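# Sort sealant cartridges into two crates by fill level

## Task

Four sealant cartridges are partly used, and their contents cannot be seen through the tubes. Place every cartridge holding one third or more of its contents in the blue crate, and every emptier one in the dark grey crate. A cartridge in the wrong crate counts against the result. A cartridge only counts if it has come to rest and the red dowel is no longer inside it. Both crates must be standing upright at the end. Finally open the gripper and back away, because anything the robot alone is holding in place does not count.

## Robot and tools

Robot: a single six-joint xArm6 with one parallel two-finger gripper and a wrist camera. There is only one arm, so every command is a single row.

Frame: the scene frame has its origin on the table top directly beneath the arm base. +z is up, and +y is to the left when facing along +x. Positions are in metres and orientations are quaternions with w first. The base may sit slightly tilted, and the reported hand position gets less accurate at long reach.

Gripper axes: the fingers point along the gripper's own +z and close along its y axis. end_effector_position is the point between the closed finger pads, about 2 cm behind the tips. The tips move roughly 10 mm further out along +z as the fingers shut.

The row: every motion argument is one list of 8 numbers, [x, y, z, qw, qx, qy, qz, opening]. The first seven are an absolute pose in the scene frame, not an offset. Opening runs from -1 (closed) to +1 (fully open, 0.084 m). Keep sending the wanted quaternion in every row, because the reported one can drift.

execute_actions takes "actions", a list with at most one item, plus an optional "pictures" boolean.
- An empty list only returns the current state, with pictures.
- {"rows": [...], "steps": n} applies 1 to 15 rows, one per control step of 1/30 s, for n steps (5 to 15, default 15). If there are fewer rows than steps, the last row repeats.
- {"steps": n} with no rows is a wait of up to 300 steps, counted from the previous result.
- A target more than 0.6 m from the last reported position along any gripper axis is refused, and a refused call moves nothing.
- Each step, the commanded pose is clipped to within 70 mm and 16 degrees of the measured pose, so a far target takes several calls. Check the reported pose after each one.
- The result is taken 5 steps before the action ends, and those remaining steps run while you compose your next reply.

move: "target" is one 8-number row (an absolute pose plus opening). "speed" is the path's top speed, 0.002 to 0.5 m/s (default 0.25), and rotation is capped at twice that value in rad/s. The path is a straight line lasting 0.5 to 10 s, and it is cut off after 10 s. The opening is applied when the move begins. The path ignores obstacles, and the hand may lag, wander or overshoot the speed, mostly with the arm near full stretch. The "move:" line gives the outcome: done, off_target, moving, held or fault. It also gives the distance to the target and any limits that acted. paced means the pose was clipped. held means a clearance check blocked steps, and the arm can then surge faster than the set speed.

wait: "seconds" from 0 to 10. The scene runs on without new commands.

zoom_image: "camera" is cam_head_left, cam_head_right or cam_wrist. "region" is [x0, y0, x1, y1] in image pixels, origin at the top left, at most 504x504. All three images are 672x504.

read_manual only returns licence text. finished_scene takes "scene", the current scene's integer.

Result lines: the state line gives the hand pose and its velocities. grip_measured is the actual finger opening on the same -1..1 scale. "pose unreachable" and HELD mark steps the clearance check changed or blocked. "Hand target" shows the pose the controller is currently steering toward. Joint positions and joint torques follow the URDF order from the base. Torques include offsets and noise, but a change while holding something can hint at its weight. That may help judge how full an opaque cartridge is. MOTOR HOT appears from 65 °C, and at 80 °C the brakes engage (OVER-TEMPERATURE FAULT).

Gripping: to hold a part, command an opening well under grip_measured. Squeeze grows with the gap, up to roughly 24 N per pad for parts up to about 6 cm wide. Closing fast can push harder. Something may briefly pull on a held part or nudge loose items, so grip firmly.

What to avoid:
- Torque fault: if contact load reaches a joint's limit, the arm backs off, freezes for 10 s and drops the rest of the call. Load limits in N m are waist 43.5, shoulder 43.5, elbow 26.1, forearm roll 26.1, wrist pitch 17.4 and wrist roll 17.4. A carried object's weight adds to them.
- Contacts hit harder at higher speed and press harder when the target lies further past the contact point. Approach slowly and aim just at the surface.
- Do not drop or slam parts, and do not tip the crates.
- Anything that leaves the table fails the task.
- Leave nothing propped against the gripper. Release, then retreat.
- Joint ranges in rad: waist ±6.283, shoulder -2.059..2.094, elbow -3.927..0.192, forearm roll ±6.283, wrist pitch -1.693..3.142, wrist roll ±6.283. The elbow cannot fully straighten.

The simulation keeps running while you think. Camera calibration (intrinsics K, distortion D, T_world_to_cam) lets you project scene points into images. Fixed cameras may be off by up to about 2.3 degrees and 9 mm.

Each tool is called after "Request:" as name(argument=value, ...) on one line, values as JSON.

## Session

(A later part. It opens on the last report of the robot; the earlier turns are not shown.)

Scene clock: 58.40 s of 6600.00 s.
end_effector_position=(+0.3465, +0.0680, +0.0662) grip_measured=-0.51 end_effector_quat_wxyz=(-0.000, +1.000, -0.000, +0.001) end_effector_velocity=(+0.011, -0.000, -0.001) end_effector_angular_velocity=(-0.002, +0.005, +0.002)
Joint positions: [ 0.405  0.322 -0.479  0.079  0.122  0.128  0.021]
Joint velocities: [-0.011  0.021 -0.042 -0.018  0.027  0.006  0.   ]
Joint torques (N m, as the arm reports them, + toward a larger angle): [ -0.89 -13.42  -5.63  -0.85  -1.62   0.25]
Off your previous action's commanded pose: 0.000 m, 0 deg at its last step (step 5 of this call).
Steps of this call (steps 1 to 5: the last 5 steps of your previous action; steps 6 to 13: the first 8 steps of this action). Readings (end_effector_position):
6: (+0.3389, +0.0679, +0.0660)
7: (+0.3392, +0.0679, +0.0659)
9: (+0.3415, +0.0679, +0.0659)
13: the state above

Request:
execute_actions(actions=[{"rows": [[0.349,0.068,0.066,0,1,0,0,-0.9],[0.351,0.068,0.066,0,1,0,0,-0.9],[0.353,0.068,0.066,0,1,0,0,-0.9],[0.355,0.068,0.066,0,1,0,0,-0.9]], "steps": 13}])

Scene clock: 58.83 s of 6600.00 s.
end_effector_position=(+0.3545, +0.0680, +0.0662) grip_measured=-0.51 end_effector_quat_wxyz=(-0.000, +1.000, -0.000, +0.001) end_effector_velocity=(+0.011, -0.000, -0.001) end_effector_angular_velocity=(-0.001, +0.004, -0.000)
Joint positions: [ 0.399  0.334 -0.505  0.071  0.137  0.129  0.021]
Joint velocities: [-0.01   0.021 -0.042 -0.015  0.025  0.005 -0.   ]
Joint torques (N m, as the arm reports them, + toward a larger angle): [ -0.81 -13.63  -5.96  -1.02  -1.78   0.25]
Off your previous action's commanded pose: 0.000 m, 0 deg at its last step (step 5 of this call).
Steps of this call (steps 1 to 5: the last 5 steps of your previous action; steps 6 to 13: the first 8 steps of this action). Readings (end_effector_position):
6: (+0.3469, +0.0679, +0.0660)
7: (+0.3472, +0.0679, +0.0659)
9: (+0.3495, +0.0679, +0.0659)
13: the state above

Request:
execute_actions(actions=[{"rows": [[0.357,0.068,0.066,0,1,0,0,-0.9],[0.359,0.068,0.066,0,1,0,0,-0.9],[0.361,0.068,0.066,0,1,0,0,-0.9],[0.363,0.068,0.066,0,1,0,0,-0.9]], "steps": 13}], pictures=true)

Scene clock: 59.83 s of 6600.00 s.
end_effector_position=(+0.3626, +0.0680, +0.0663) grip_measured=-0.51 end_effector_quat_wxyz=(-0.000, +1.000, -0.000, +0.001) end_effector_velocity=(+0.012, +0.000, -0.001) end_effector_angular_velocity=(-0.001, +0.003, +0.004)
Joint positions: [ 0.393  0.347 -0.532  0.065  0.152  0.129  0.021]
Joint velocities: [-0.008  0.021 -0.043 -0.011  0.025 -0.    -0.   ]
Joint torques (N m, as the arm reports them, + toward a larger angle): [ -0.39 -13.94  -6.21  -0.96  -1.8    0.43]
Off your previous action's commanded pose: 0.000 m, 0 deg at its last step (step 5 of this call).
Steps of this call (steps 1 to 5: the last 5 steps of your previous action; steps 6 to 22: nothing new was sent; steps 23 to 30: the first 8 steps of this action). Readings (end_effector_position):
23: (+0.3550, +0.0680, +0.0660)
24: (+0.3554, +0.0679, +0.0659)
26: (+0.3576, +0.0679, +0.0659)
30: the state above
camera_calibration (this result's frames):
cam_wrist: T_world_to_cam=[[0.0057493, -0.999982, 0.00164971, 0.0997918], [-0.999892, -0.00572648, 0.0135197, 0.431962], [-0.01351, -0.00172726, -0.999907, 0.200967], [0, 0, 0, 1]] pos_world=[0.434056, 0.102611, 0.194944]

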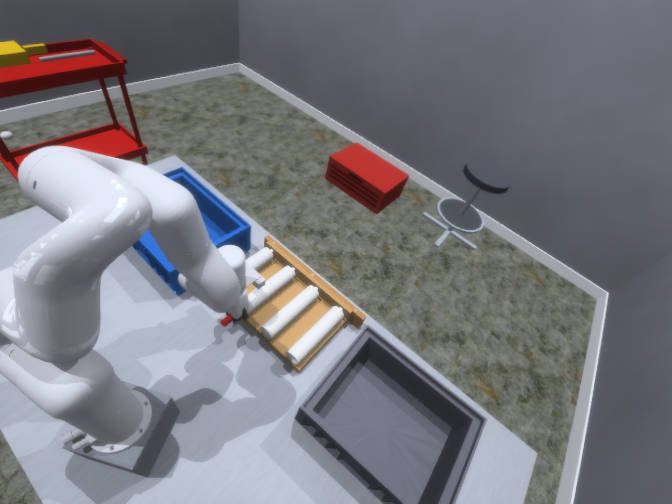

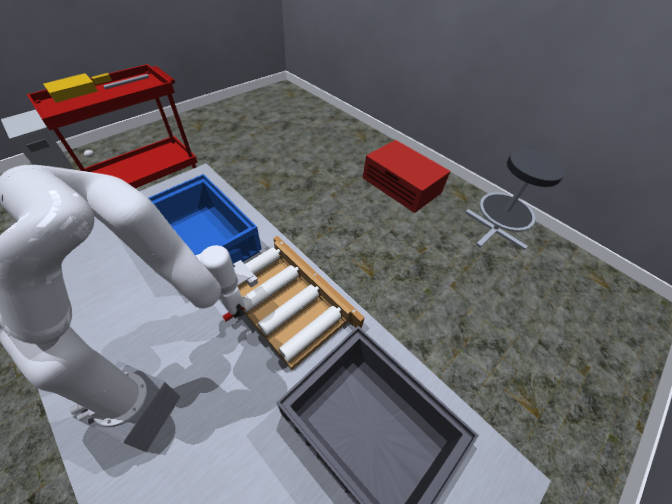

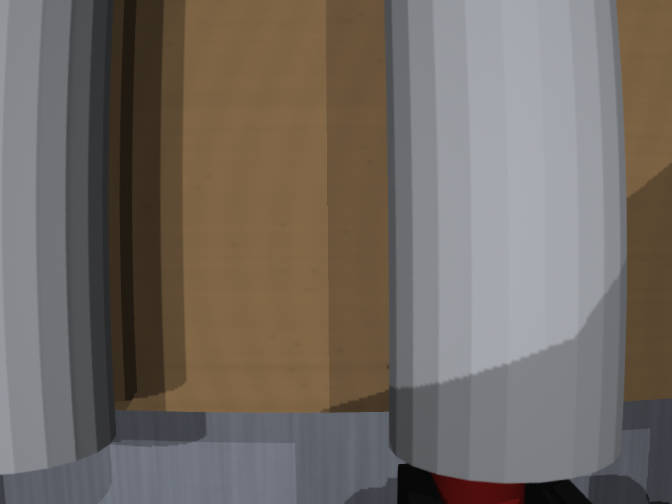

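Request:
execute_actions(actions=[{"rows": [[0.365,0.068,0.066,0,1,0,0,-0.9],[0.367,0.068,0.066,0,1,0,0,-0.9],[0.369,0.068,0.066,0,1,0,0,-0.9],[0.370,0.068,0.066,0,1,0,0,-0.9]], "steps": 15}], pictures=true)

Scene clock: 60.50 s of 6600.00 s.
end_effector_position=(+0.3698, +0.0680, +0.0661) grip_measured=-0.51 end_effector_quat_wxyz=(-0.000, +1.000, -0.000, +0.000) end_effector_velocity=(-0.001, -0.001, -0.002) end_effector_angular_velocity=(-0.002, +0.010, -0.002)
Joint positions: [ 0.388  0.359 -0.558  0.06   0.166  0.129  0.021]
Joint velocities: [-0.003  0.008 -0.008 -0.002  0.01   0.001 -0.   ]
Joint torques (N m, as the arm reports them, + toward a larger angle): [ -0.97 -14.31  -6.75  -0.86  -1.75   0.31]
Off your previous action's commanded pose: 0.000 m, 0 deg at its last step (step 5 of this call).
Steps of this call (steps 1 to 5: the last 5 steps of your previous action; steps 6 to 10: nothing new was sent; steps 11 to 20: the first 10 steps of this action). Readings (end_effector_position):
11: (+0.3630, +0.0680, +0.0660)
12: (+0.3633, +0.0679, +0.0659)
14: (+0.3655, +0.0679, +0.0659)
18: (+0.3697, +0.0680, +0.0662)
20: the state above
camera_calibration (this result's frames):
cam_wrist: T_world_to_cam=[[0.00581722, -0.999981, 0.00183155, 0.0996792], [-0.99988, -0.00579036, 0.0143403, 0.439182], [-0.0143294, -0.00191476, -0.999895, 0.201209], [0, 0, 0, 1]] pos_world=[0.441433, 0.102606, 0.194707]

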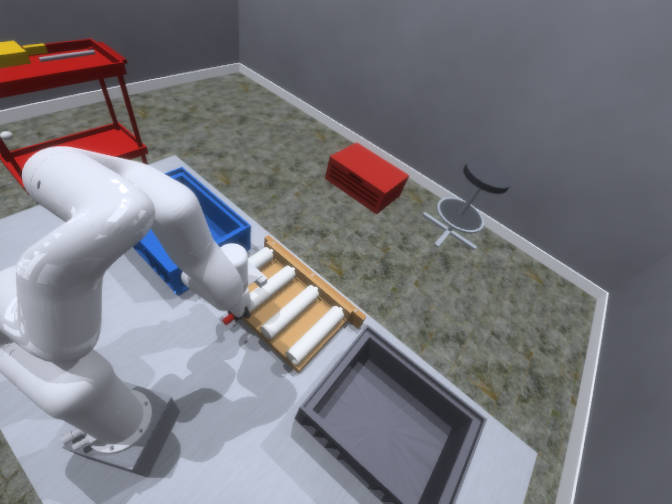

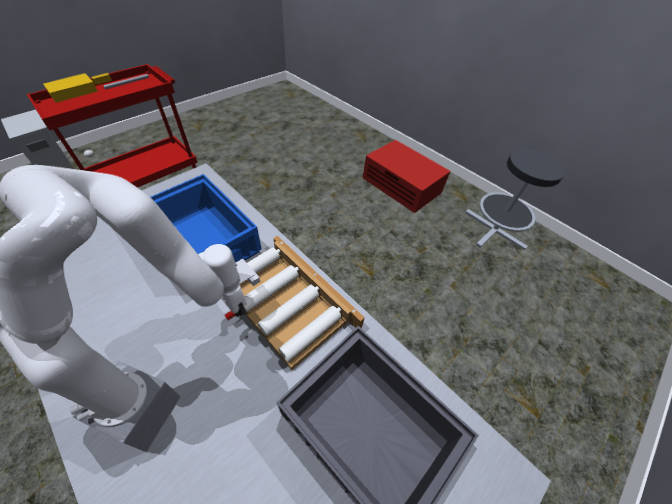

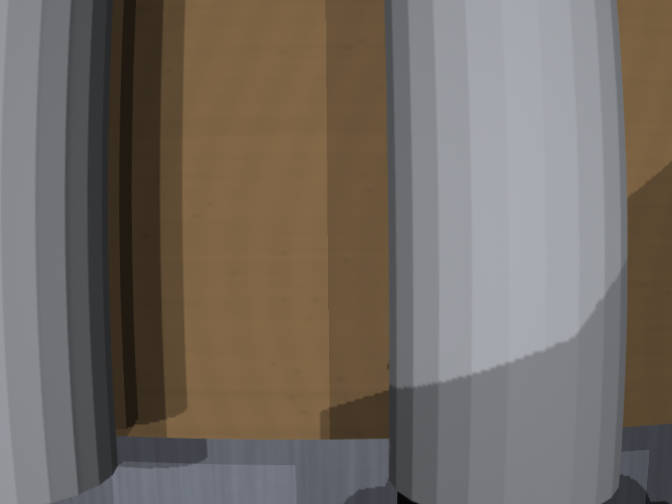

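Request:
move(target=[0.200, 0.068, 0.066, 0, 1, 0, 0, -0.9], speed=0.2)

Request:
move(target=[0.203, 0.179, 0.066, 0, 1, 0, 0, -0.9], speed=0.2)

Request:
zoom_image(camera="cam_head_left", region=[185, 262, 245, 322])

Request:
zoom_image(camera="cam_head_right", region=[190, 260, 250, 320])

Scene clock: 62.20 s of 6600.00 s.
end_effector_position=(+0.2005, +0.0688, +0.0657) grip_measured=-0.51 end_effector_quat_wxyz=(+0.001, +1.000, -0.000, +0.000) end_effector_velocity=(-0.003, -0.001, -0.000) end_effector_angular_velocity=(+0.014, +0.006, -0.002)
Joint positions: [ 0.518  0.168 -0.029 -0.025 -0.174  0.344  0.021]
Joint velocities: [-0.053 -0.001  0.008 -0.095 -0.007  0.043 -0.   ]
Joint torques (N m, as the arm reports them, + toward a larger angle): [-0.18 -7.93 -2.95 -0.64 -1.72  0.3 ]
Hand target: +0.200, +0.069, +0.066; -0.000, +1.000, +0.000, +0.000
Off your previous action's commanded pose: 0.000 m, 0 deg at its last step (step 5 of this call).
Off the commanded pose: 0.001 m, 0 deg.
Kept back: nothing.
move: done
camera_calibration (this result's frames):
cam_wrist: T_world_to_cam=[[0.00556583, -0.99998, 0.00293308, 0.101516], [-0.999889, -0.00552473, 0.013841, 0.269908], [-0.0138245, -0.00300979, -0.9999, 0.1984], [0, 0, 0, 1]] pos_world=[0.272056, 0.103602, 0.194346]

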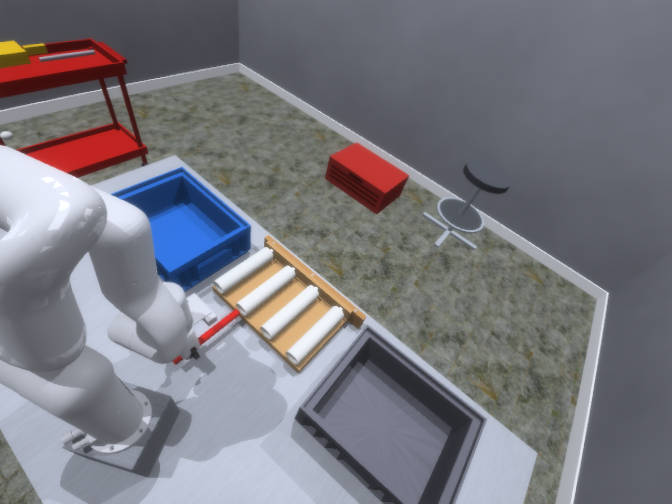

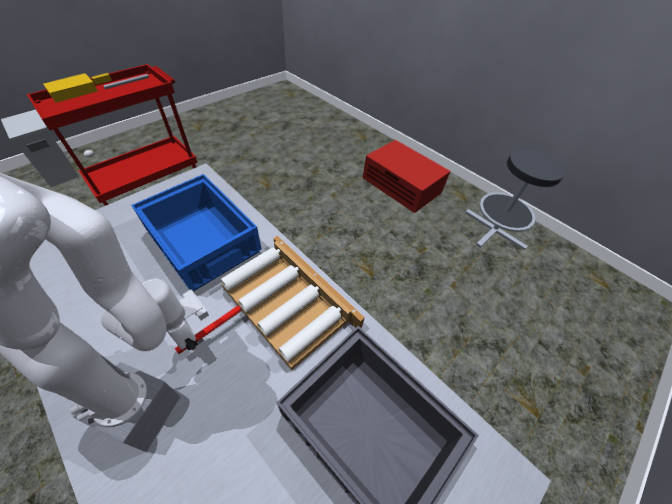

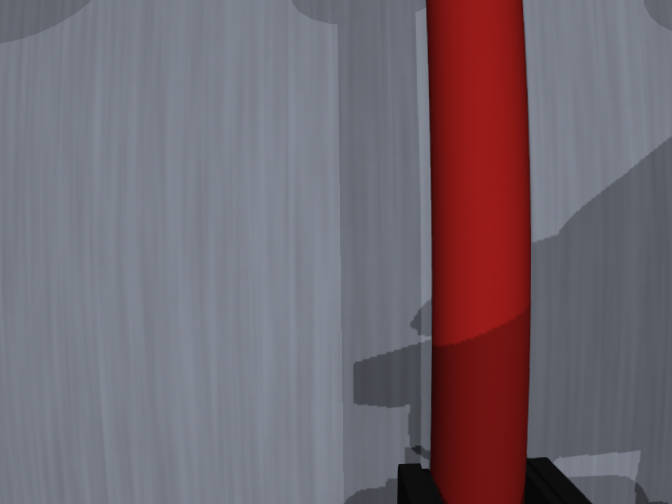

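Scene clock: 63.20 s of 6600.00 s.
end_effector_position=(+0.2028, +0.1789, +0.0660) grip_measured=-0.51 end_effector_quat_wxyz=(-0.003, +1.000, -0.000, -0.002) end_effector_velocity=(+0.001, +0.004, -0.000) end_effector_angular_velocity=(-0.002, -0.005, -0.000)
Joint positions: [ 0.936  0.213 -0.208  0.048 -0.039  0.689  0.021]
Joint velocities: [ 0.059  0.005 -0.01   0.166  0.003 -0.107 -0.   ]
Joint torques (N m, as the arm reports them, + toward a larger angle): [ -0.43 -10.19  -4.21  -1.26  -1.64   0.34]
Hand target: +0.203, +0.179, +0.066; -0.003, +1.000, -0.000, -0.002
Off the commanded pose: 0.000 m, 0 deg.
Kept back: nothing.
move: done
camera_calibration (this result's frames):
cam_wrist: T_world_to_cam=[[0.0052362, -0.999981, -0.00322712, 0.212073], [-0.999799, -0.00529772, 0.0193592, 0.27234], [-0.0193759, 0.00312511, -0.999807, 0.199111], [0, 0, 0, 1]] pos_world=[0.275033, 0.21289, 0.194485]

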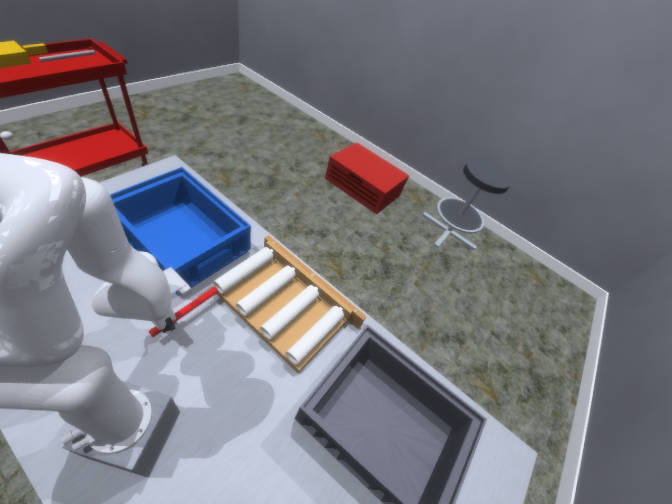

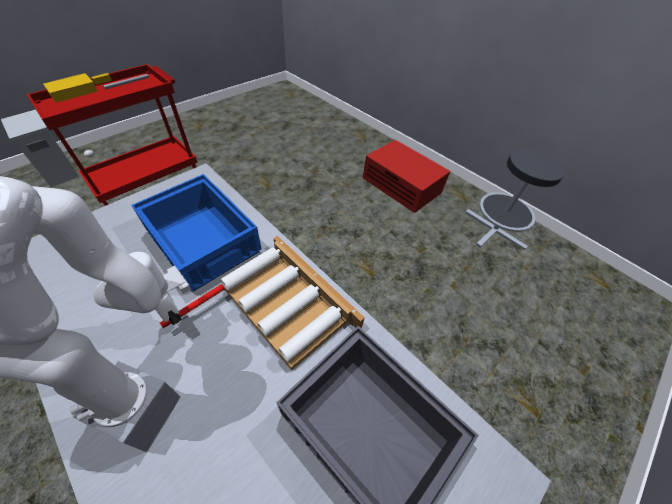

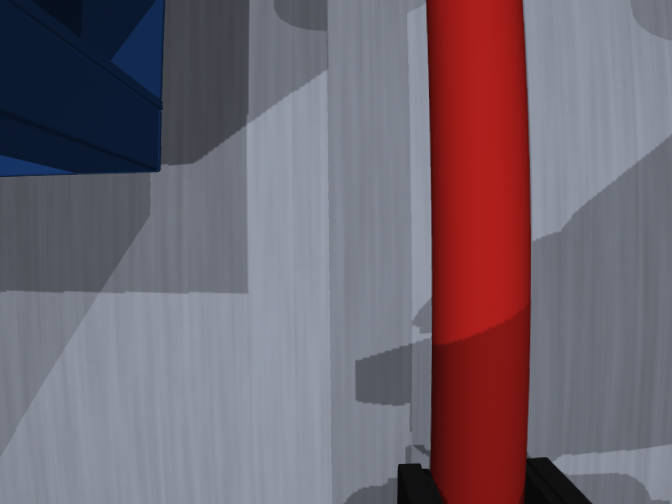

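Region (185, 262, 245, 322) of cam_head_left's 672x504 image, scaled by 8.400, with more detail than that image has.

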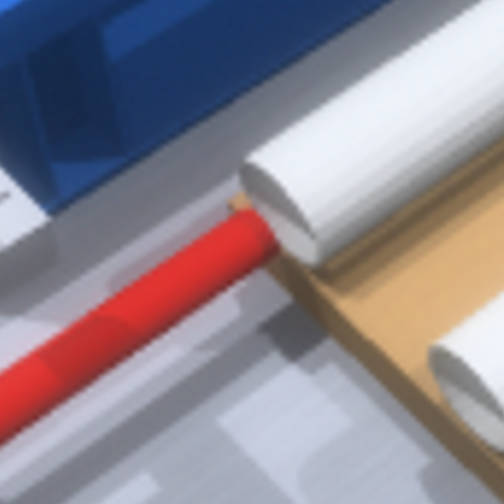

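Region (190, 260, 250, 320) of cam_head_right's 672x504 image, scaled by 8.400, with more detail than that image has.

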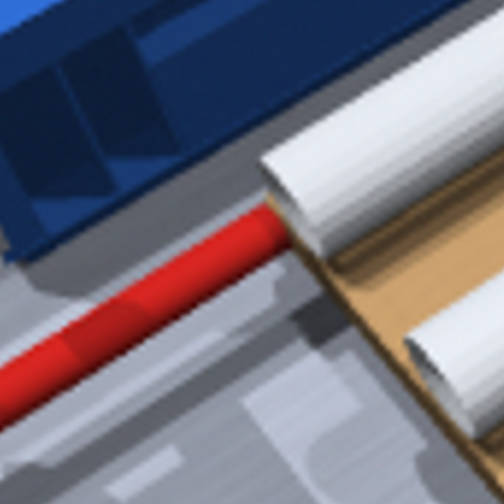

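Request:
execute_actions(actions=[{"rows": [[0.204,0.180,0.066,0,1,0,0,-0.9],[0.205,0.181,0.066,0,1,0,0,-0.9],[0.207,0.182,0.066,0,1,0,0,-0.9],[0.209,0.182,0.066,0,1,0,0,-0.9],[0.211,0.182,0.066,0,1,0,0,-0.9],[0.213,0.182,0.066,0,1,0,0,-0.9],[0.215,0.182,0.066,0,1,0,0,-0.9],[0.217,0.182,0.066,0,1,0,0,-0.9],[0.219,0.182,0.066,0,1,0,0,-0.9]], "steps": 15}])

Request:
execute_actions(actions=[{"rows": [[0.221,0.182,0.066,0,1,0,0,-0.9],[0.223,0.182,0.066,0,1,0,0,-0.9],[0.225,0.182,0.066,0,1,0,0,-0.9],[0.227,0.182,0.066,0,1,0,0,-0.9]], "steps": 13}])

Scene clock: 63.97 s of 6600.00 s.
end_effector_position=(+0.2150, +0.1819, +0.0662) grip_measured=-0.51 end_effector_quat_wxyz=(-0.003, +1.000, -0.000, -0.002) end_effector_velocity=(+0.054, +0.001, +0.000) end_effector_angular_velocity=(+0.006, -0.004, -0.010)
Joint positions: [ 0.925  0.225 -0.243  0.087 -0.018  0.638  0.021]
Joint velocities: [-0.126  0.046 -0.127  0.009  0.074 -0.125  0.   ]
Joint torques (N m, as the arm reports them, + toward a larger angle): [  0.75 -10.24  -4.29  -0.72  -1.56   0.24]
Steps of this call (steps 1 to 13: nothing new was sent; steps 14 to 23: the first 10 steps of this action). Readings (end_effector_position):
14: (+0.2030, +0.1795, +0.0661)
15: (+0.2032, +0.1795, +0.0660)
17: (+0.2044, +0.1803, +0.0659)
21: (+0.2112, +0.1819, +0.0662)
23: the state above

Scene clock: 64.40 s of 6600.00 s.
end_effector_position=(+0.2264, +0.1821, +0.0661) grip_measured=-0.51 end_effector_quat_wxyz=(-0.003, +1.000, -0.000, -0.002) end_effector_velocity=(+0.012, -0.001, -0.001) end_effector_angular_velocity=(-0.002, +0.003, +0.001)
Joint positions: [ 0.898  0.236 -0.271  0.085 -0.001  0.614  0.021]
Joint velocities: [-0.043  0.014 -0.031 -0.049  0.02   0.005  0.   ]
Joint torques (N m, as the arm reports them, + toward a larger angle): [  0.35 -10.77  -4.31  -1.25  -1.57   0.47]
Off your previous action's commanded pose: 0.000 m, 0 deg at its last step (step 5 of this call).
Steps of this call (steps 1 to 5: the last 5 steps of your previous action; steps 6 to 13: the first 8 steps of this action). Readings (end_effector_position):
6: (+0.2188, +0.1818, +0.0660)
7: (+0.2192, +0.1817, +0.0659)
9: (+0.2215, +0.1817, +0.0659)
13: the state above

Request:
execute_actions(actions=[{"rows": [[0.229,0.182,0.066,0,1,0,0,-0.9],[0.231,0.182,0.066,0,1,0,0,-0.9],[0.233,0.182,0.066,0,1,0,0,-0.9],[0.235,0.182,0.066,0,1,0,0,-0.9]], "steps": 13}])

Scene clock: 64.83 s of 6600.00 s.
end_effector_position=(+0.2345, +0.1821, +0.0662) grip_measured=-0.51 end_effector_quat_wxyz=(-0.003, +1.000, -0.000, -0.002) end_effector_velocity=(+0.011, -0.001, -0.001) end_effector_angular_velocity=(-0.005, +0.003, +0.002)
Joint positions: [ 0.872  0.243 -0.291  0.054  0.012  0.618  0.021]
Joint velocities: [-0.056  0.014 -0.031 -0.116  0.023  0.058  0.   ]
Joint torques (N m, as the arm reports them, + toward a larger angle): [ -0.59 -11.14  -4.54  -0.72  -1.92   0.22]
Off your previous action's commanded pose: 0.000 m, 0 deg at its last step (step 5 of this call).
Steps of this call (steps 1 to 5: the last 5 steps of your previous action; steps 6 to 13: the first 8 steps of this action). Readings (end_effector_position):
6: (+0.2269, +0.1818, +0.0659)
7: (+0.2273, +0.1818, +0.0659)
9: (+0.2296, +0.1818, +0.0659)
13: the state above

Request:
execute_actions(actions=[{"rows": [[0.237,0.182,0.066,0,1,0,0,-0.9],[0.239,0.182,0.066,0,1,0,0,-0.9],[0.241,0.182,0.066,0,1,0,0,-0.9],[0.243,0.182,0.066,0,1,0,0,-0.9]], "steps": 13}])

Scene clock: 65.27 s of 6600.00 s.
end_effector_position=(+0.2425, +0.1821, +0.0662) grip_measured=-0.51 end_effector_quat_wxyz=(-0.003, +1.000, -0.000, -0.001) end_effector_velocity=(+0.012, -0.001, -0.001) end_effector_angular_velocity=(-0.008, +0.000, +0.002)
Joint positions: [ 0.843  0.251 -0.311  0.002  0.025  0.642  0.021]
Joint velocities: [-0.059  0.015 -0.033 -0.15   0.023  0.089 -0.   ]
Joint torques (N m, as the arm reports them, + toward a larger angle): [ -1.28 -12.15  -4.89  -0.94  -1.65   0.25]
Off your previous action's commanded pose: 0.000 m, 0 deg at its last step (step 5 of this call).
Steps of this call (steps 1 to 5: the last 5 steps of your previous action; steps 6 to 13: the first 8 steps of this action). Readings (end_effector_position):
6: (+0.2349, +0.1818, +0.0660)
7: (+0.2353, +0.1818, +0.0659)
9: (+0.2377, +0.1817, +0.0659)
13: the state above

Request:
execute_actions(actions=[{"rows": [[0.245,0.182,0.066,0,1,0,0,-0.9],[0.247,0.182,0.066,0,1,0,0,-0.9],[0.249,0.182,0.066,0,1,0,0,-0.9],[0.251,0.182,0.066,0,1,0,0,-0.9]], "steps": 13}])

Scene clock: 65.70 s of 6600.00 s.
end_effector_position=(+0.2505, +0.1821, +0.0662) grip_measured=-0.51 end_effector_quat_wxyz=(-0.001, +1.000, -0.000, -0.000) end_effector_velocity=(+0.012, -0.000, -0.001) end_effector_angular_velocity=(-0.007, -0.001, +0.001)
Joint positions: [ 0.816  0.259 -0.333 -0.052  0.038  0.669  0.021]
Joint velocities: [-0.044  0.016 -0.034 -0.108  0.022  0.063  0.   ]
Joint torques (N m, as the arm reports them, + toward a larger angle): [ -0.24 -11.59  -5.17  -0.92  -1.76   0.49]
Off your previous action's commanded pose: 0.000 m, 0 deg at its last step (step 5 of this call).
Steps of this call (steps 1 to 5: the last 5 steps of your previous action; steps 6 to 13: the first 8 steps of this action). Readings (end_effector_position):
6: (+0.2429, +0.1818, +0.0660)
7: (+0.2433, +0.1818, +0.0659)
9: (+0.2457, +0.1818, +0.0659)
13: the state above

Request:
execute_actions(actions=[{"rows": [[0.253,0.182,0.066,0,1,0,0,-0.9],[0.255,0.182,0.066,0,1,0,0,-0.9],[0.257,0.182,0.066,0,1,0,0,-0.9],[0.259,0.182,0.066,0,1,0,0,-0.9]], "steps": 13}])

Scene clock: 66.13 s of 6600.00 s.
end_effector_position=(+0.2585, +0.1821, +0.0662) grip_measured=-0.51 end_effector_quat_wxyz=(-0.000, +1.000, -0.000, +0.000) end_effector_velocity=(+0.012, -0.000, -0.001) end_effector_angular_velocity=(-0.004, +0.001, +0.002)
Joint positions: [ 0.797  0.268 -0.354 -0.079  0.051  0.676  0.021]
Joint velocities: [-0.021  0.016 -0.033 -0.002  0.021 -0.02   0.   ]
Joint torques (N m, as the arm reports them, + toward a larger angle): [ -0.28 -11.69  -5.1   -1.13  -1.85   0.45]
Off your previous action's commanded pose: 0.000 m, 0 deg at its last step (step 5 of this call).
Steps of this call (steps 1 to 5: the last 5 steps of your previous action; steps 6 to 13: the first 8 steps of this action). Readings (end_effector_position):
6: (+0.2509, +0.1819, +0.0660)
7: (+0.2513, +0.1818, +0.0659)
9: (+0.2536, +0.1818, +0.0659)
13: the state above

Request:
execute_actions(actions=[{"rows": [[0.261,0.182,0.066,0,1,0,0,-0.9],[0.263,0.182,0.066,0,1,0,0,-0.9],[0.265,0.182,0.066,0,1,0,0,-0.9],[0.267,0.182,0.066,0,1,0,0,-0.9]], "steps": 13}])

Scene clock: 66.57 s of 6600.00 s.
end_effector_position=(+0.2665, +0.1821, +0.0662) grip_measured=-0.51 end_effector_quat_wxyz=(+0.000, +1.000, -0.000, +0.001) end_effector_velocity=(+0.012, -0.000, -0.001) end_effector_angular_velocity=(-0.001, +0.003, -0.000)
Joint positions: [ 0.785  0.277 -0.376 -0.072  0.063  0.658  0.021]
Joint velocities: [-0.011  0.016 -0.034  0.05   0.021 -0.061  0.   ]
Joint torques (N m, as the arm reports them, + toward a larger angle): [ -0.13 -11.93  -4.77  -0.89  -1.69   0.37]
Off your previous action's commanded pose: 0.000 m, 0 deg at its last step (step 5 of this call).
Steps of this call (steps 1 to 5: the last 5 steps of your previous action; steps 6 to 13: the first 8 steps of this action). Readings (end_effector_position):
6: (+0.2589, +0.1819, +0.0660)
7: (+0.2593, +0.1818, +0.0659)
9: (+0.2616, +0.1818, +0.0659)
13: the state above

Request:
execute_actions(actions=[{"rows": [[0.269,0.182,0.066,0,1,0,0,-0.9],[0.271,0.182,0.066,0,1,0,0,-0.9],[0.273,0.182,0.066,0,1,0,0,-0.9],[0.275,0.182,0.066,0,1,0,0,-0.9]], "steps": 13}])

Scene clock: 67.00 s of 6600.00 s.
end_effector_position=(+0.2745, +0.1821, +0.0662) grip_measured=-0.51 end_effector_quat_wxyz=(+0.000, +1.000, -0.000, +0.001) end_effector_velocity=(+0.012, -0.001, -0.001) end_effector_angular_velocity=(-0.000, +0.004, -0.001)
Joint positions: [ 0.775  0.286 -0.397 -0.055  0.076  0.631  0.021]
Joint velocities: [-0.011  0.016 -0.035  0.05   0.022 -0.06   0.   ]
Joint torques (N m, as the arm reports them, + toward a larger angle): [ -0.22 -12.43  -5.08  -1.15  -1.68   0.15]
Off your previous action's commanded pose: 0.000 m, 0 deg at its last step (step 5 of this call).
Steps of this call (steps 1 to 5: the last 5 steps of your previous action; steps 6 to 13: the first 8 steps of this action). Readings (end_effector_position):
6: (+0.2669, +0.1819, +0.0660)
7: (+0.2673, +0.1819, +0.0659)
9: (+0.2696, +0.1818, +0.0659)
13: the state above

Request:
execute_actions(actions=[{"rows": [[0.277,0.182,0.066,0,1,0,0,-0.9],[0.279,0.182,0.066,0,1,0,0,-0.9],[0.281,0.182,0.066,0,1,0,0,-0.9],[0.283,0.182,0.066,0,1,0,0,-0.9]], "steps": 13}])

Scene clock: 67.43 s of 6600.00 s.
end_effector_position=(+0.2825, +0.1821, +0.0662) grip_measured=-0.51 end_effector_quat_wxyz=(+0.000, +1.000, -0.000, +0.001) end_effector_velocity=(+0.012, -0.000, -0.001) end_effector_angular_velocity=(-0.000, +0.004, +0.003)
Joint positions: [ 0.765  0.295 -0.42  -0.041  0.089  0.607  0.021]
Joint velocities: [-0.013  0.017 -0.035  0.038  0.022 -0.053  0.   ]
Joint torques (N m, as the arm reports them, + toward a larger angle): [  0.12 -13.03  -5.53  -1.09  -1.73   0.34]
Off your previous action's commanded pose: 0.000 m, 0 deg at its last step (step 5 of this call).
Steps of this call (steps 1 to 5: the last 5 steps of your previous action; steps 6 to 13: the first 8 steps of this action). Readings (end_effector_position):
6: (+0.2749, +0.1819, +0.0660)
7: (+0.2753, +0.1819, +0.0659)
9: (+0.2776, +0.1818, +0.0659)
13: the state above

Request:
execute_actions(actions=[{"rows": [[0.285,0.182,0.066,0,1,0,0,-0.9],[0.287,0.182,0.066,0,1,0,0,-0.9],[0.289,0.182,0.066,0,1,0,0,-0.9],[0.291,0.182,0.066,0,1,0,0,-0.9]], "steps": 13}])

Scene clock: 67.87 s of 6600.00 s.
end_effector_position=(+0.2905, +0.1821, +0.0662) grip_measured=-0.51 end_effector_quat_wxyz=(-0.000, +1.000, -0.000, +0.001) end_effector_velocity=(+0.011, -0.001, -0.001) end_effector_angular_velocity=(-0.001, +0.005, +0.002)
Joint positions: [ 0.755  0.305 -0.442 -0.031  0.101  0.586  0.021]
Joint velocities: [-0.014  0.017 -0.035  0.028  0.023 -0.044 -0.   ]
Joint torques (N m, as the arm reports them, + toward a larger angle): [ -0.79 -12.57  -5.51  -0.83  -1.72   0.1 ]
Off your previous action's commanded pose: 0.000 m, 0 deg at its last step (step 5 of this call).
Steps of this call (steps 1 to 5: the last 5 steps of your previous action; steps 6 to 13: the first 8 steps of this action). Readings (end_effector_position):
6: (+0.2829, +0.1819, +0.0660)
7: (+0.2833, +0.1819, +0.0659)
9: (+0.2856, +0.1818, +0.0659)
13: the state above

Request:
execute_actions(actions=[{"rows": [[0.293,0.182,0.066,0,1,0,0,-0.9],[0.295,0.182,0.066,0,1,0,0,-0.9],[0.297,0.182,0.066,0,1,0,0,-0.9],[0.299,0.182,0.066,0,1,0,0,-0.9]], "steps": 13}])

Scene clock: 68.30 s of 6600.00 s.
end_effector_position=(+0.2985, +0.1821, +0.0662) grip_measured=-0.51 end_effector_quat_wxyz=(-0.000, +1.000, -0.000, +0.001) end_effector_velocity=(+0.012, -0.001, -0.001) end_effector_angular_velocity=(-0.001, +0.004, -0.002)
Joint positions: [ 0.744  0.315 -0.465 -0.023  0.114  0.567  0.021]
Joint velocities: [-0.015  0.017 -0.036  0.023  0.022 -0.036 -0.   ]
Joint torques (N m, as the arm reports them, + toward a larger angle): [ -0.14 -13.79  -5.77  -1.13  -1.55   0.46]
Off your previous action's commanded pose: 0.000 m, 0 deg at its last step (step 5 of this call).
Steps of this call (steps 1 to 5: the last 5 steps of your previous action; steps 6 to 13: the first 8 steps of this action). Readings (end_effector_position):
6: (+0.2909, +0.1819, +0.0660)
7: (+0.2913, +0.1819, +0.0659)
9: (+0.2936, +0.1818, +0.0659)
13: the state above

Request:
execute_actions(actions=[{"rows": [[0.301,0.182,0.066,0,1,0,0,-0.9],[0.303,0.182,0.066,0,1,0,0,-0.9],[0.305,0.182,0.066,0,1,0,0,-0.9],[0.307,0.182,0.066,0,1,0,0,-0.9]], "steps": 13}])

Scene clock: 68.73 s of 6600.00 s.
end_effector_position=(+0.3065, +0.1821, +0.0662) grip_measured=-0.51 end_effector_quat_wxyz=(-0.000, +1.000, -0.000, +0.001) end_effector_velocity=(+0.011, -0.001, -0.001) end_effector_angular_velocity=(-0.001, +0.005, -0.000)
Joint positions: [ 0.733  0.325 -0.488 -0.017  0.127  0.551  0.021]
Joint velocities: [-0.015  0.018 -0.036  0.018  0.023 -0.033  0.   ]
Joint torques (N m, as the arm reports them, + toward a larger angle): [ -0.41 -13.86  -6.03  -0.93  -1.77   0.29]
Off your previous action's commanded pose: 0.000 m, 0 deg at its last step (step 5 of this call).
Steps of this call (steps 1 to 5: the last 5 steps of your previous action; steps 6 to 13: the first 8 steps of this action). Readings (end_effector_position):
6: (+0.2989, +0.1819, +0.0660)
7: (+0.2993, +0.1819, +0.0659)
9: (+0.3016, +0.1818, +0.0659)
13: the state above

Request:
execute_actions(actions=[{"rows": [[0.309,0.182,0.066,0,1,0,0,-0.9],[0.311,0.182,0.066,0,1,0,0,-0.9],[0.313,0.182,0.066,0,1,0,0,-0.9],[0.315,0.182,0.066,0,1,0,0,-0.9]], "steps": 13}])

Scene clock: 69.17 s of 6600.00 s.
end_effector_position=(+0.3145, +0.1821, +0.0662) grip_measured=-0.51 end_effector_quat_wxyz=(-0.000, +1.000, -0.000, +0.001) end_effector_velocity=(+0.013, +0.000, -0.000) end_effector_angular_velocity=(+0.001, +0.001, +0.002)
Joint positions: [ 0.723  0.336 -0.512 -0.013  0.14   0.536  0.021]
Joint velocities: [-0.015  0.018 -0.039  0.014  0.021 -0.031  0.   ]
Joint torques (N m, as the arm reports them, + toward a larger angle): [ -0.79 -13.96  -6.1   -1.05  -1.54   0.35]
Off your previous action's commanded pose: 0.000 m, 0 deg at its last step (step 5 of this call).
Steps of this call (steps 1 to 5: the last 5 steps of your previous action; steps 6 to 13: the first 8 steps of this action). Readings (end_effector_position):
6: (+0.3069, +0.1819, +0.0660)
7: (+0.3073, +0.1819, +0.0659)
9: (+0.3096, +0.1818, +0.0659)
13: the state above

Request:
execute_actions(actions=[{"rows": [[0.317,0.182,0.066,0,1,0,0,-0.9],[0.319,0.182,0.066,0,1,0,0,-0.9],[0.321,0.182,0.066,0,1,0,0,-0.9],[0.323,0.182,0.066,0,1,0,0,-0.9]], "steps": 13}])

Scene clock: 69.60 s of 6600.00 s.
end_effector_position=(+0.3225, +0.1821, +0.0662) grip_measured=-0.51 end_effector_quat_wxyz=(-0.000, +1.000, -0.000, +0.001) end_effector_velocity=(+0.011, -0.000, -0.001) end_effector_angular_velocity=(-0.001, +0.004, +0.001)
Joint positions: [ 0.713  0.347 -0.536 -0.009  0.153  0.522  0.021]
Joint velocities: [-0.014  0.019 -0.038  0.012  0.023 -0.027 -0.   ]
Joint torques (N m, as the arm reports them, + toward a larger angle): [ -0.17 -14.21  -6.13  -1.07  -1.77   0.31]
Off your previous action's commanded pose: 0.000 m, 0 deg at its last step (step 5 of this call).
Steps of this call (steps 1 to 5: the last 5 steps of your previous action; steps 6 to 13: the first 8 steps of this action). Readings (end_effector_position):
6: (+0.3149, +0.1819, +0.0660)
7: (+0.3153, +0.1819, +0.0659)
9: (+0.3176, +0.1819, +0.0659)
13: the state above

Request:
execute_actions(actions=[{"rows": [[0.325,0.182,0.066,0,1,0,0,-0.9],[0.327,0.182,0.066,0,1,0,0,-0.9],[0.329,0.182,0.066,0,1,0,0,-0.9],[0.331,0.182,0.066,0,1,0,0,-0.9]], "steps": 13}])

Scene clock: 70.03 s of 6600.00 s.
end_effector_position=(+0.3305, +0.1821, +0.0662) grip_measured=-0.51 end_effector_quat_wxyz=(-0.000, +1.000, -0.000, +0.000) end_effector_velocity=(+0.013, +0.000, -0.000) end_effector_angular_velocity=(+0.001, -0.000, +0.003)
Joint positions: [ 0.703  0.358 -0.56  -0.006  0.167  0.509  0.021]
Joint velocities: [-0.015  0.019 -0.04   0.01   0.02  -0.027  0.   ]
Joint torques (N m, as the arm reports them, + toward a larger angle): [ -0.18 -14.81  -6.    -1.17  -1.74   0.38]
Off your previous action's commanded pose: 0.000 m, 0 deg at its last step (step 5 of this call).
Steps of this call (steps 1 to 5: the last 5 steps of your previous action; steps 6 to 13: the first 8 steps of this action). Readings (end_effector_position):
6: (+0.3229, +0.1819, +0.0660)
7: (+0.3233, +0.1819, +0.0659)
9: (+0.3256, +0.1819, +0.0659)
13: the state above

Request:
execute_actions(actions=[{"rows": [[0.333,0.182,0.066,0,1,0,0,-0.9],[0.335,0.182,0.066,0,1,0,0,-0.9],[0.337,0.182,0.066,0,1,0,0,-0.9],[0.339,0.182,0.066,0,1,0,0,-0.9]], "steps": 13}])

Scene clock: 70.47 s of 6600.00 s.
end_effector_position=(+0.3385, +0.1821, +0.0662) grip_measured=-0.51 end_effector_quat_wxyz=(-0.000, +1.000, -0.000, +0.000) end_effector_velocity=(+0.012, -0.000, -0.001) end_effector_angular_velocity=(-0.001, +0.003, +0.002)
Joint positions: [ 0.693  0.369 -0.585 -0.003  0.18   0.497  0.021]
Joint velocities: [-0.014  0.019 -0.039  0.008  0.023 -0.024  0.   ]
Joint torques (N m, as the arm reports them, + toward a larger angle): [ -0.68 -14.64  -6.49  -1.11  -1.54   0.34]
Off your previous action's commanded pose: 0.000 m, 0 deg at its last step (step 5 of this call).
Steps of this call (steps 1 to 5: the last 5 steps of your previous action; steps 6 to 13: the first 8 steps of this action). Readings (end_effector_position):
6: (+0.3309, +0.1819, +0.0660)
7: (+0.3313, +0.1819, +0.0659)
9: (+0.3336, +0.1819, +0.0659)
13: the state above

Request:
execute_actions(actions=[{"rows": [[0.341,0.182,0.066,0,1,0,0,-0.9],[0.343,0.182,0.066,0,1,0,0,-0.9],[0.345,0.182,0.066,0,1,0,0,-0.9],[0.347,0.182,0.066,0,1,0,0,-0.9]], "steps": 13}])

Scene clock: 70.90 s of 6600.00 s.
end_effector_position=(+0.3465, +0.1821, +0.0662) grip_measured=-0.51 end_effector_quat_wxyz=(-0.000, +1.000, -0.000, +0.000) end_effector_velocity=(+0.012, -0.000, -0.001) end_effector_angular_velocity=(-0.000, +0.002, -0.002)
Joint positions: [ 0.683  0.381 -0.609 -0.001  0.193  0.485  0.021]
Joint velocities: [-0.014  0.02  -0.04   0.008  0.022 -0.02   0.   ]
Joint torques (N m, as the arm reports them, + toward a larger angle): [ -0.41 -14.16  -6.77  -1.16  -1.42   0.32]
Off your previous action's commanded pose: 0.000 m, 0 deg at its last step (step 5 of this call).
Steps of this call (steps 1 to 5: the last 5 steps of your previous action; steps 6 to 13: the first 8 steps of this action). Readings (end_effector_position):
6: (+0.3389, +0.1819, +0.0660)
7: (+0.3393, +0.1819, +0.0659)
9: (+0.3416, +0.1819, +0.0659)
13: the state above

Request:
execute_actions(actions=[{"rows": [[0.349,0.182,0.066,0,1,0,0,-0.9],[0.351,0.182,0.066,0,1,0,0,-0.9],[0.353,0.182,0.066,0,1,0,0,-0.9],[0.355,0.182,0.066,0,1,0,0,-0.9]], "steps": 13}])

Scene clock: 71.33 s of 6600.00 s.
end_effector_position=(+0.3545, +0.1821, +0.0662) grip_measured=-0.51 end_effector_quat_wxyz=(-0.000, +1.000, -0.000, +0.000) end_effector_velocity=(+0.012, -0.000, -0.001) end_effector_angular_velocity=(-0.001, +0.004, +0.002)
Joint positions: [ 0.674  0.392 -0.635  0.     0.207  0.475  0.021]
Joint velocities: [-0.013  0.02  -0.04   0.006  0.024 -0.022  0.   ]
Joint torques (N m, as the arm reports them, + toward a larger angle): [ -0.46 -15.79  -6.16  -1.13  -1.6    0.34]
Off your previous action's commanded pose: 0.000 m, 0 deg at its last step (step 5 of this call).
Steps of this call (steps 1 to 5: the last 5 steps of your previous action; steps 6 to 13: the first 8 steps of this action). Readings (end_effector_position):
6: (+0.3469, +0.1819, +0.0660)
7: (+0.3473, +0.1819, +0.0659)
9: (+0.3496, +0.1819, +0.0659)
13: the state above

Request:
execute_actions(actions=[{"rows": [[0.357,0.182,0.066,0,1,0,0,-0.9],[0.359,0.182,0.066,0,1,0,0,-0.9],[0.361,0.182,0.066,0,1,0,0,-0.9],[0.363,0.182,0.066,0,1,0,0,-0.9]], "steps": 13}])

Scene clock: 71.77 s of 6600.00 s.
end_effector_position=(+0.3625, +0.1821, +0.0662) grip_measured=-0.51 end_effector_quat_wxyz=(-0.000, +1.000, -0.000, +0.000) end_effector_velocity=(+0.012, +0.000, -0.001) end_effector_angular_velocity=(-0.001, +0.003, +0.000)
Joint positions: [ 0.665  0.404 -0.66   0.002  0.22   0.464  0.021]
Joint velocities: [-0.013  0.021 -0.041  0.005  0.024 -0.018  0.   ]
Joint torques (N m, as the arm reports them, + toward a larger angle): [ -0.06 -15.33  -6.46  -1.03  -1.62   0.45]
Off your previous action's commanded pose: 0.000 m, 0 deg at its last step (step 5 of this call).
Steps of this call (steps 1 to 5: the last 5 steps of your previous action; steps 6 to 13: the first 8 steps of this action). Readings (end_effector_position):
6: (+0.3549, +0.1819, +0.0660)
7: (+0.3553, +0.1819, +0.0659)
9: (+0.3576, +0.1819, +0.0659)
13: the state above

Request:
execute_actions(actions=[{"rows": [[0.365,0.182,0.066,0,1,0,0,-0.9],[0.367,0.182,0.066,0,1,0,0,-0.9],[0.369,0.182,0.066,0,1,0,0,-0.9],[0.370,0.182,0.066,0,1,0,0,-0.9]], "steps": 15}], pictures=true)

Scene clock: 72.27 s of 6600.00 s.
end_effector_position=(+0.3698, +0.1820, +0.0661) grip_measured=-0.51 end_effector_quat_wxyz=(-0.000, +1.000, -0.000, +0.000) end_effector_velocity=(-0.000, -0.001, -0.002) end_effector_angular_velocity=(-0.004, +0.009, +0.004)
Joint positions: [ 0.657  0.416 -0.685  0.003  0.233  0.455  0.021]
Joint velocities: [-0.002  0.007 -0.008  0.002  0.01  -0.007 -0.   ]
Joint torques (N m, as the arm reports them, + toward a larger angle): [ -0.71 -16.12  -7.15  -0.99  -1.74   0.4 ]
Off your previous action's commanded pose: 0.000 m, 0 deg at its last step (step 5 of this call).
Steps of this call (steps 1 to 5: the last 5 steps of your previous action; steps 6 to 15: the first 10 steps of this action). Readings (end_effector_position):
6: (+0.3629, +0.1819, +0.0660)
7: (+0.3633, +0.1819, +0.0659)
9: (+0.3656, +0.1819, +0.0659)
13: (+0.3696, +0.1820, +0.0662)
15: the state above
camera_calibration (this result's frames):
cam_wrist: T_world_to_cam=[[0.00574098, -0.999982, 0.00182506, 0.213712], [-0.99988, -0.00571414, 0.0143872, 0.439801], [-0.0143765, -0.00190743, -0.999895, 0.201435], [0, 0, 0, 1]] pos_world=[0.441418, 0.216605, 0.194696]

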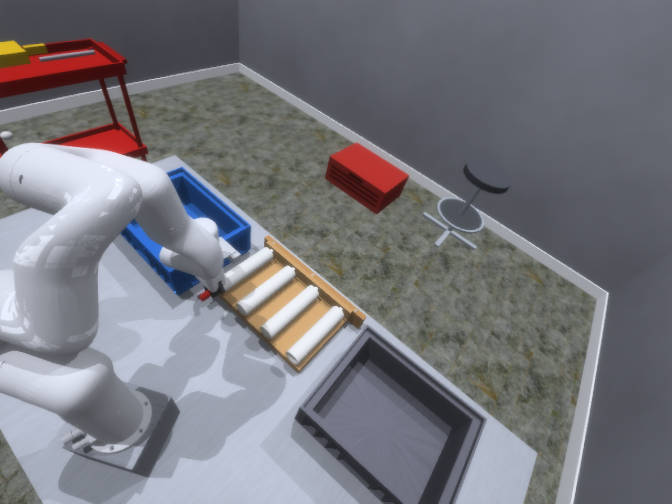

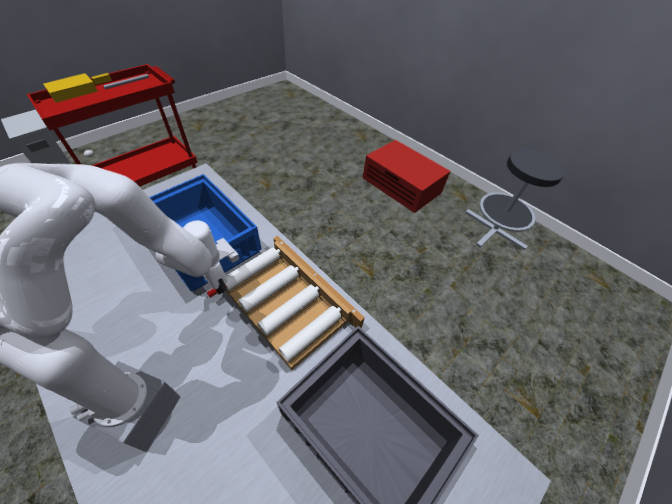

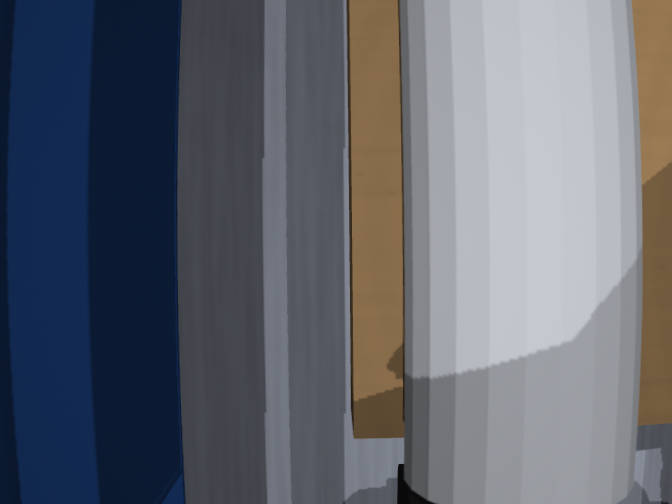

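Request:
move(target=[0.198, 0.182, 0.066, 0, 1, 0, 0, -0.9], speed=0.25)

Request:
move(target=[0.195, 0.182, 0.027, 0, 1, 0, 0, -0.9], speed=0.1)

Scene clock: 74.57 s of 6600.00 s.
end_effector_position=(+0.1982, +0.1831, +0.0657) grip_measured=-0.51 end_effector_quat_wxyz=(-0.002, +1.000, -0.000, -0.002) end_effector_velocity=(-0.004, -0.002, -0.001) end_effector_angular_velocity=(-0.008, +0.001, -0.003)
Joint positions: [ 0.976  0.215 -0.207  0.102 -0.043  0.675  0.021]
Joint velocities: [ 0.057 -0.001  0.007  0.158 -0.    -0.098 -0.   ]
Joint torques (N m, as the arm reports them, + toward a larger angle): [-0.8  -9.93 -4.59 -0.89 -1.77  0.55]
Hand target: +0.198, +0.183, +0.066; -0.002, +1.000, -0.000, -0.001
Off your previous action's commanded pose: 0.000 m, 0 deg at its last step (step 5 of this call).
Off the commanded pose: 0.001 m, 0 deg.
Kept back: nothing.
move: done
camera_calibration (this result's frames):
cam_wrist: T_world_to_cam=[[0.00542652, -0.99998, -0.00311456, 0.216212], [-0.999828, -0.0054809, 0.0177268, 0.267968], [-0.0177435, 0.00301783, -0.999838, 0.198399], [0, 0, 0, 1]] pos_world=[0.270269, 0.217078, 0.19429]

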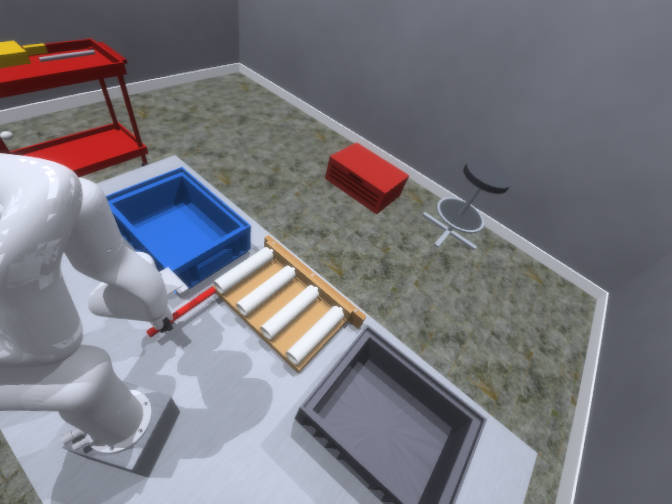

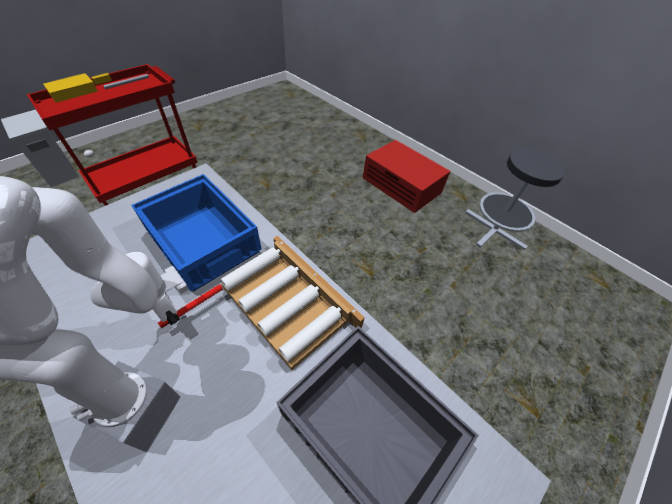

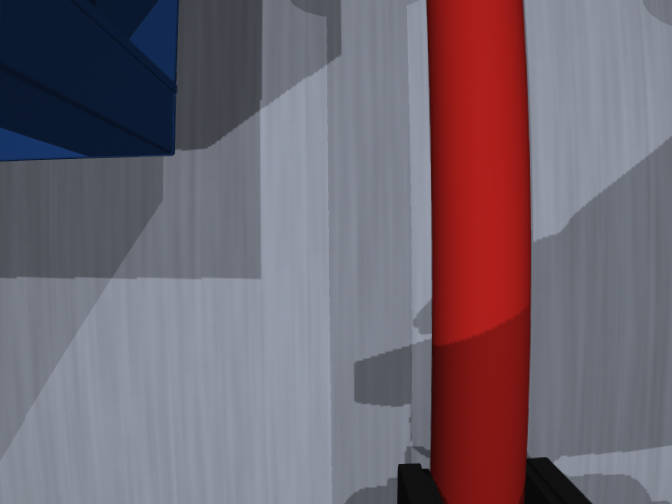

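Scene clock: 75.43 s of 6600.00 s.
end_effector_position=(+0.1951, +0.1821, +0.0271) grip_measured=-0.51 end_effector_quat_wxyz=(-0.000, +1.000, -0.000, +0.000) end_effector_velocity=(-0.000, -0.000, -0.001) end_effector_angular_velocity=(+0.000, +0.001, +0.002)
Joint positions: [ 0.97   0.436 -0.263  0.048 -0.207  0.723  0.021]
Joint velocities: [-0.002  0.007 -0.002 -0.007 -0.004  0.002  0.   ]
Joint torques (N m, as the arm reports them, + toward a larger angle): [ -0.65 -11.44  -2.31  -0.91  -1.83   0.27]
Hand target: +0.195, +0.182, +0.027; -0.000, +1.000, -0.000, -0.000
Off the commanded pose: 0.000 m, 0 deg.
Kept back: nothing.
move: done
camera_calibration (this result's frames):
cam_wrist: T_world_to_cam=[[0.00581321, -0.999982, 0.00161451, 0.214944], [-0.99988, -0.00578945, 0.0143468, 0.265714], [-0.0143372, -0.00169772, -0.999896, 0.159865], [0, 0, 0, 1]] pos_world=[0.266725, 0.21675, 0.155689]

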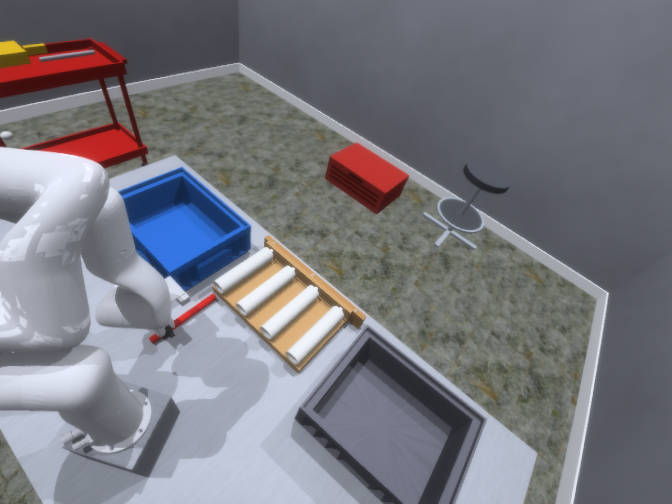

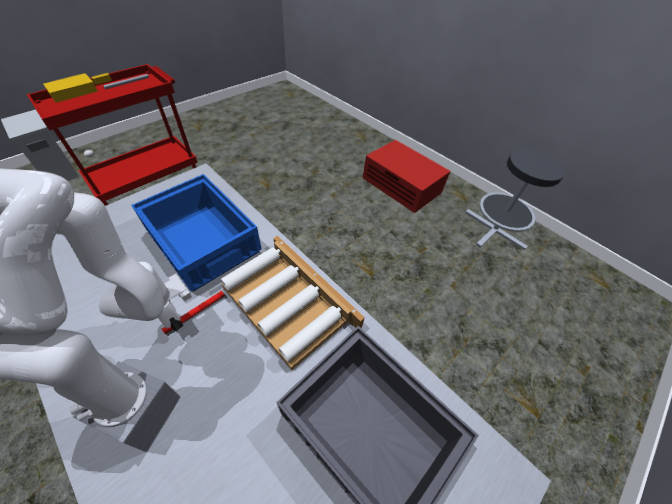

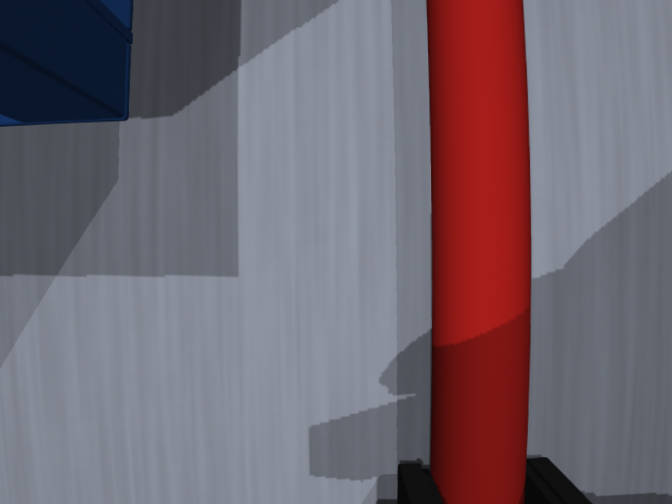

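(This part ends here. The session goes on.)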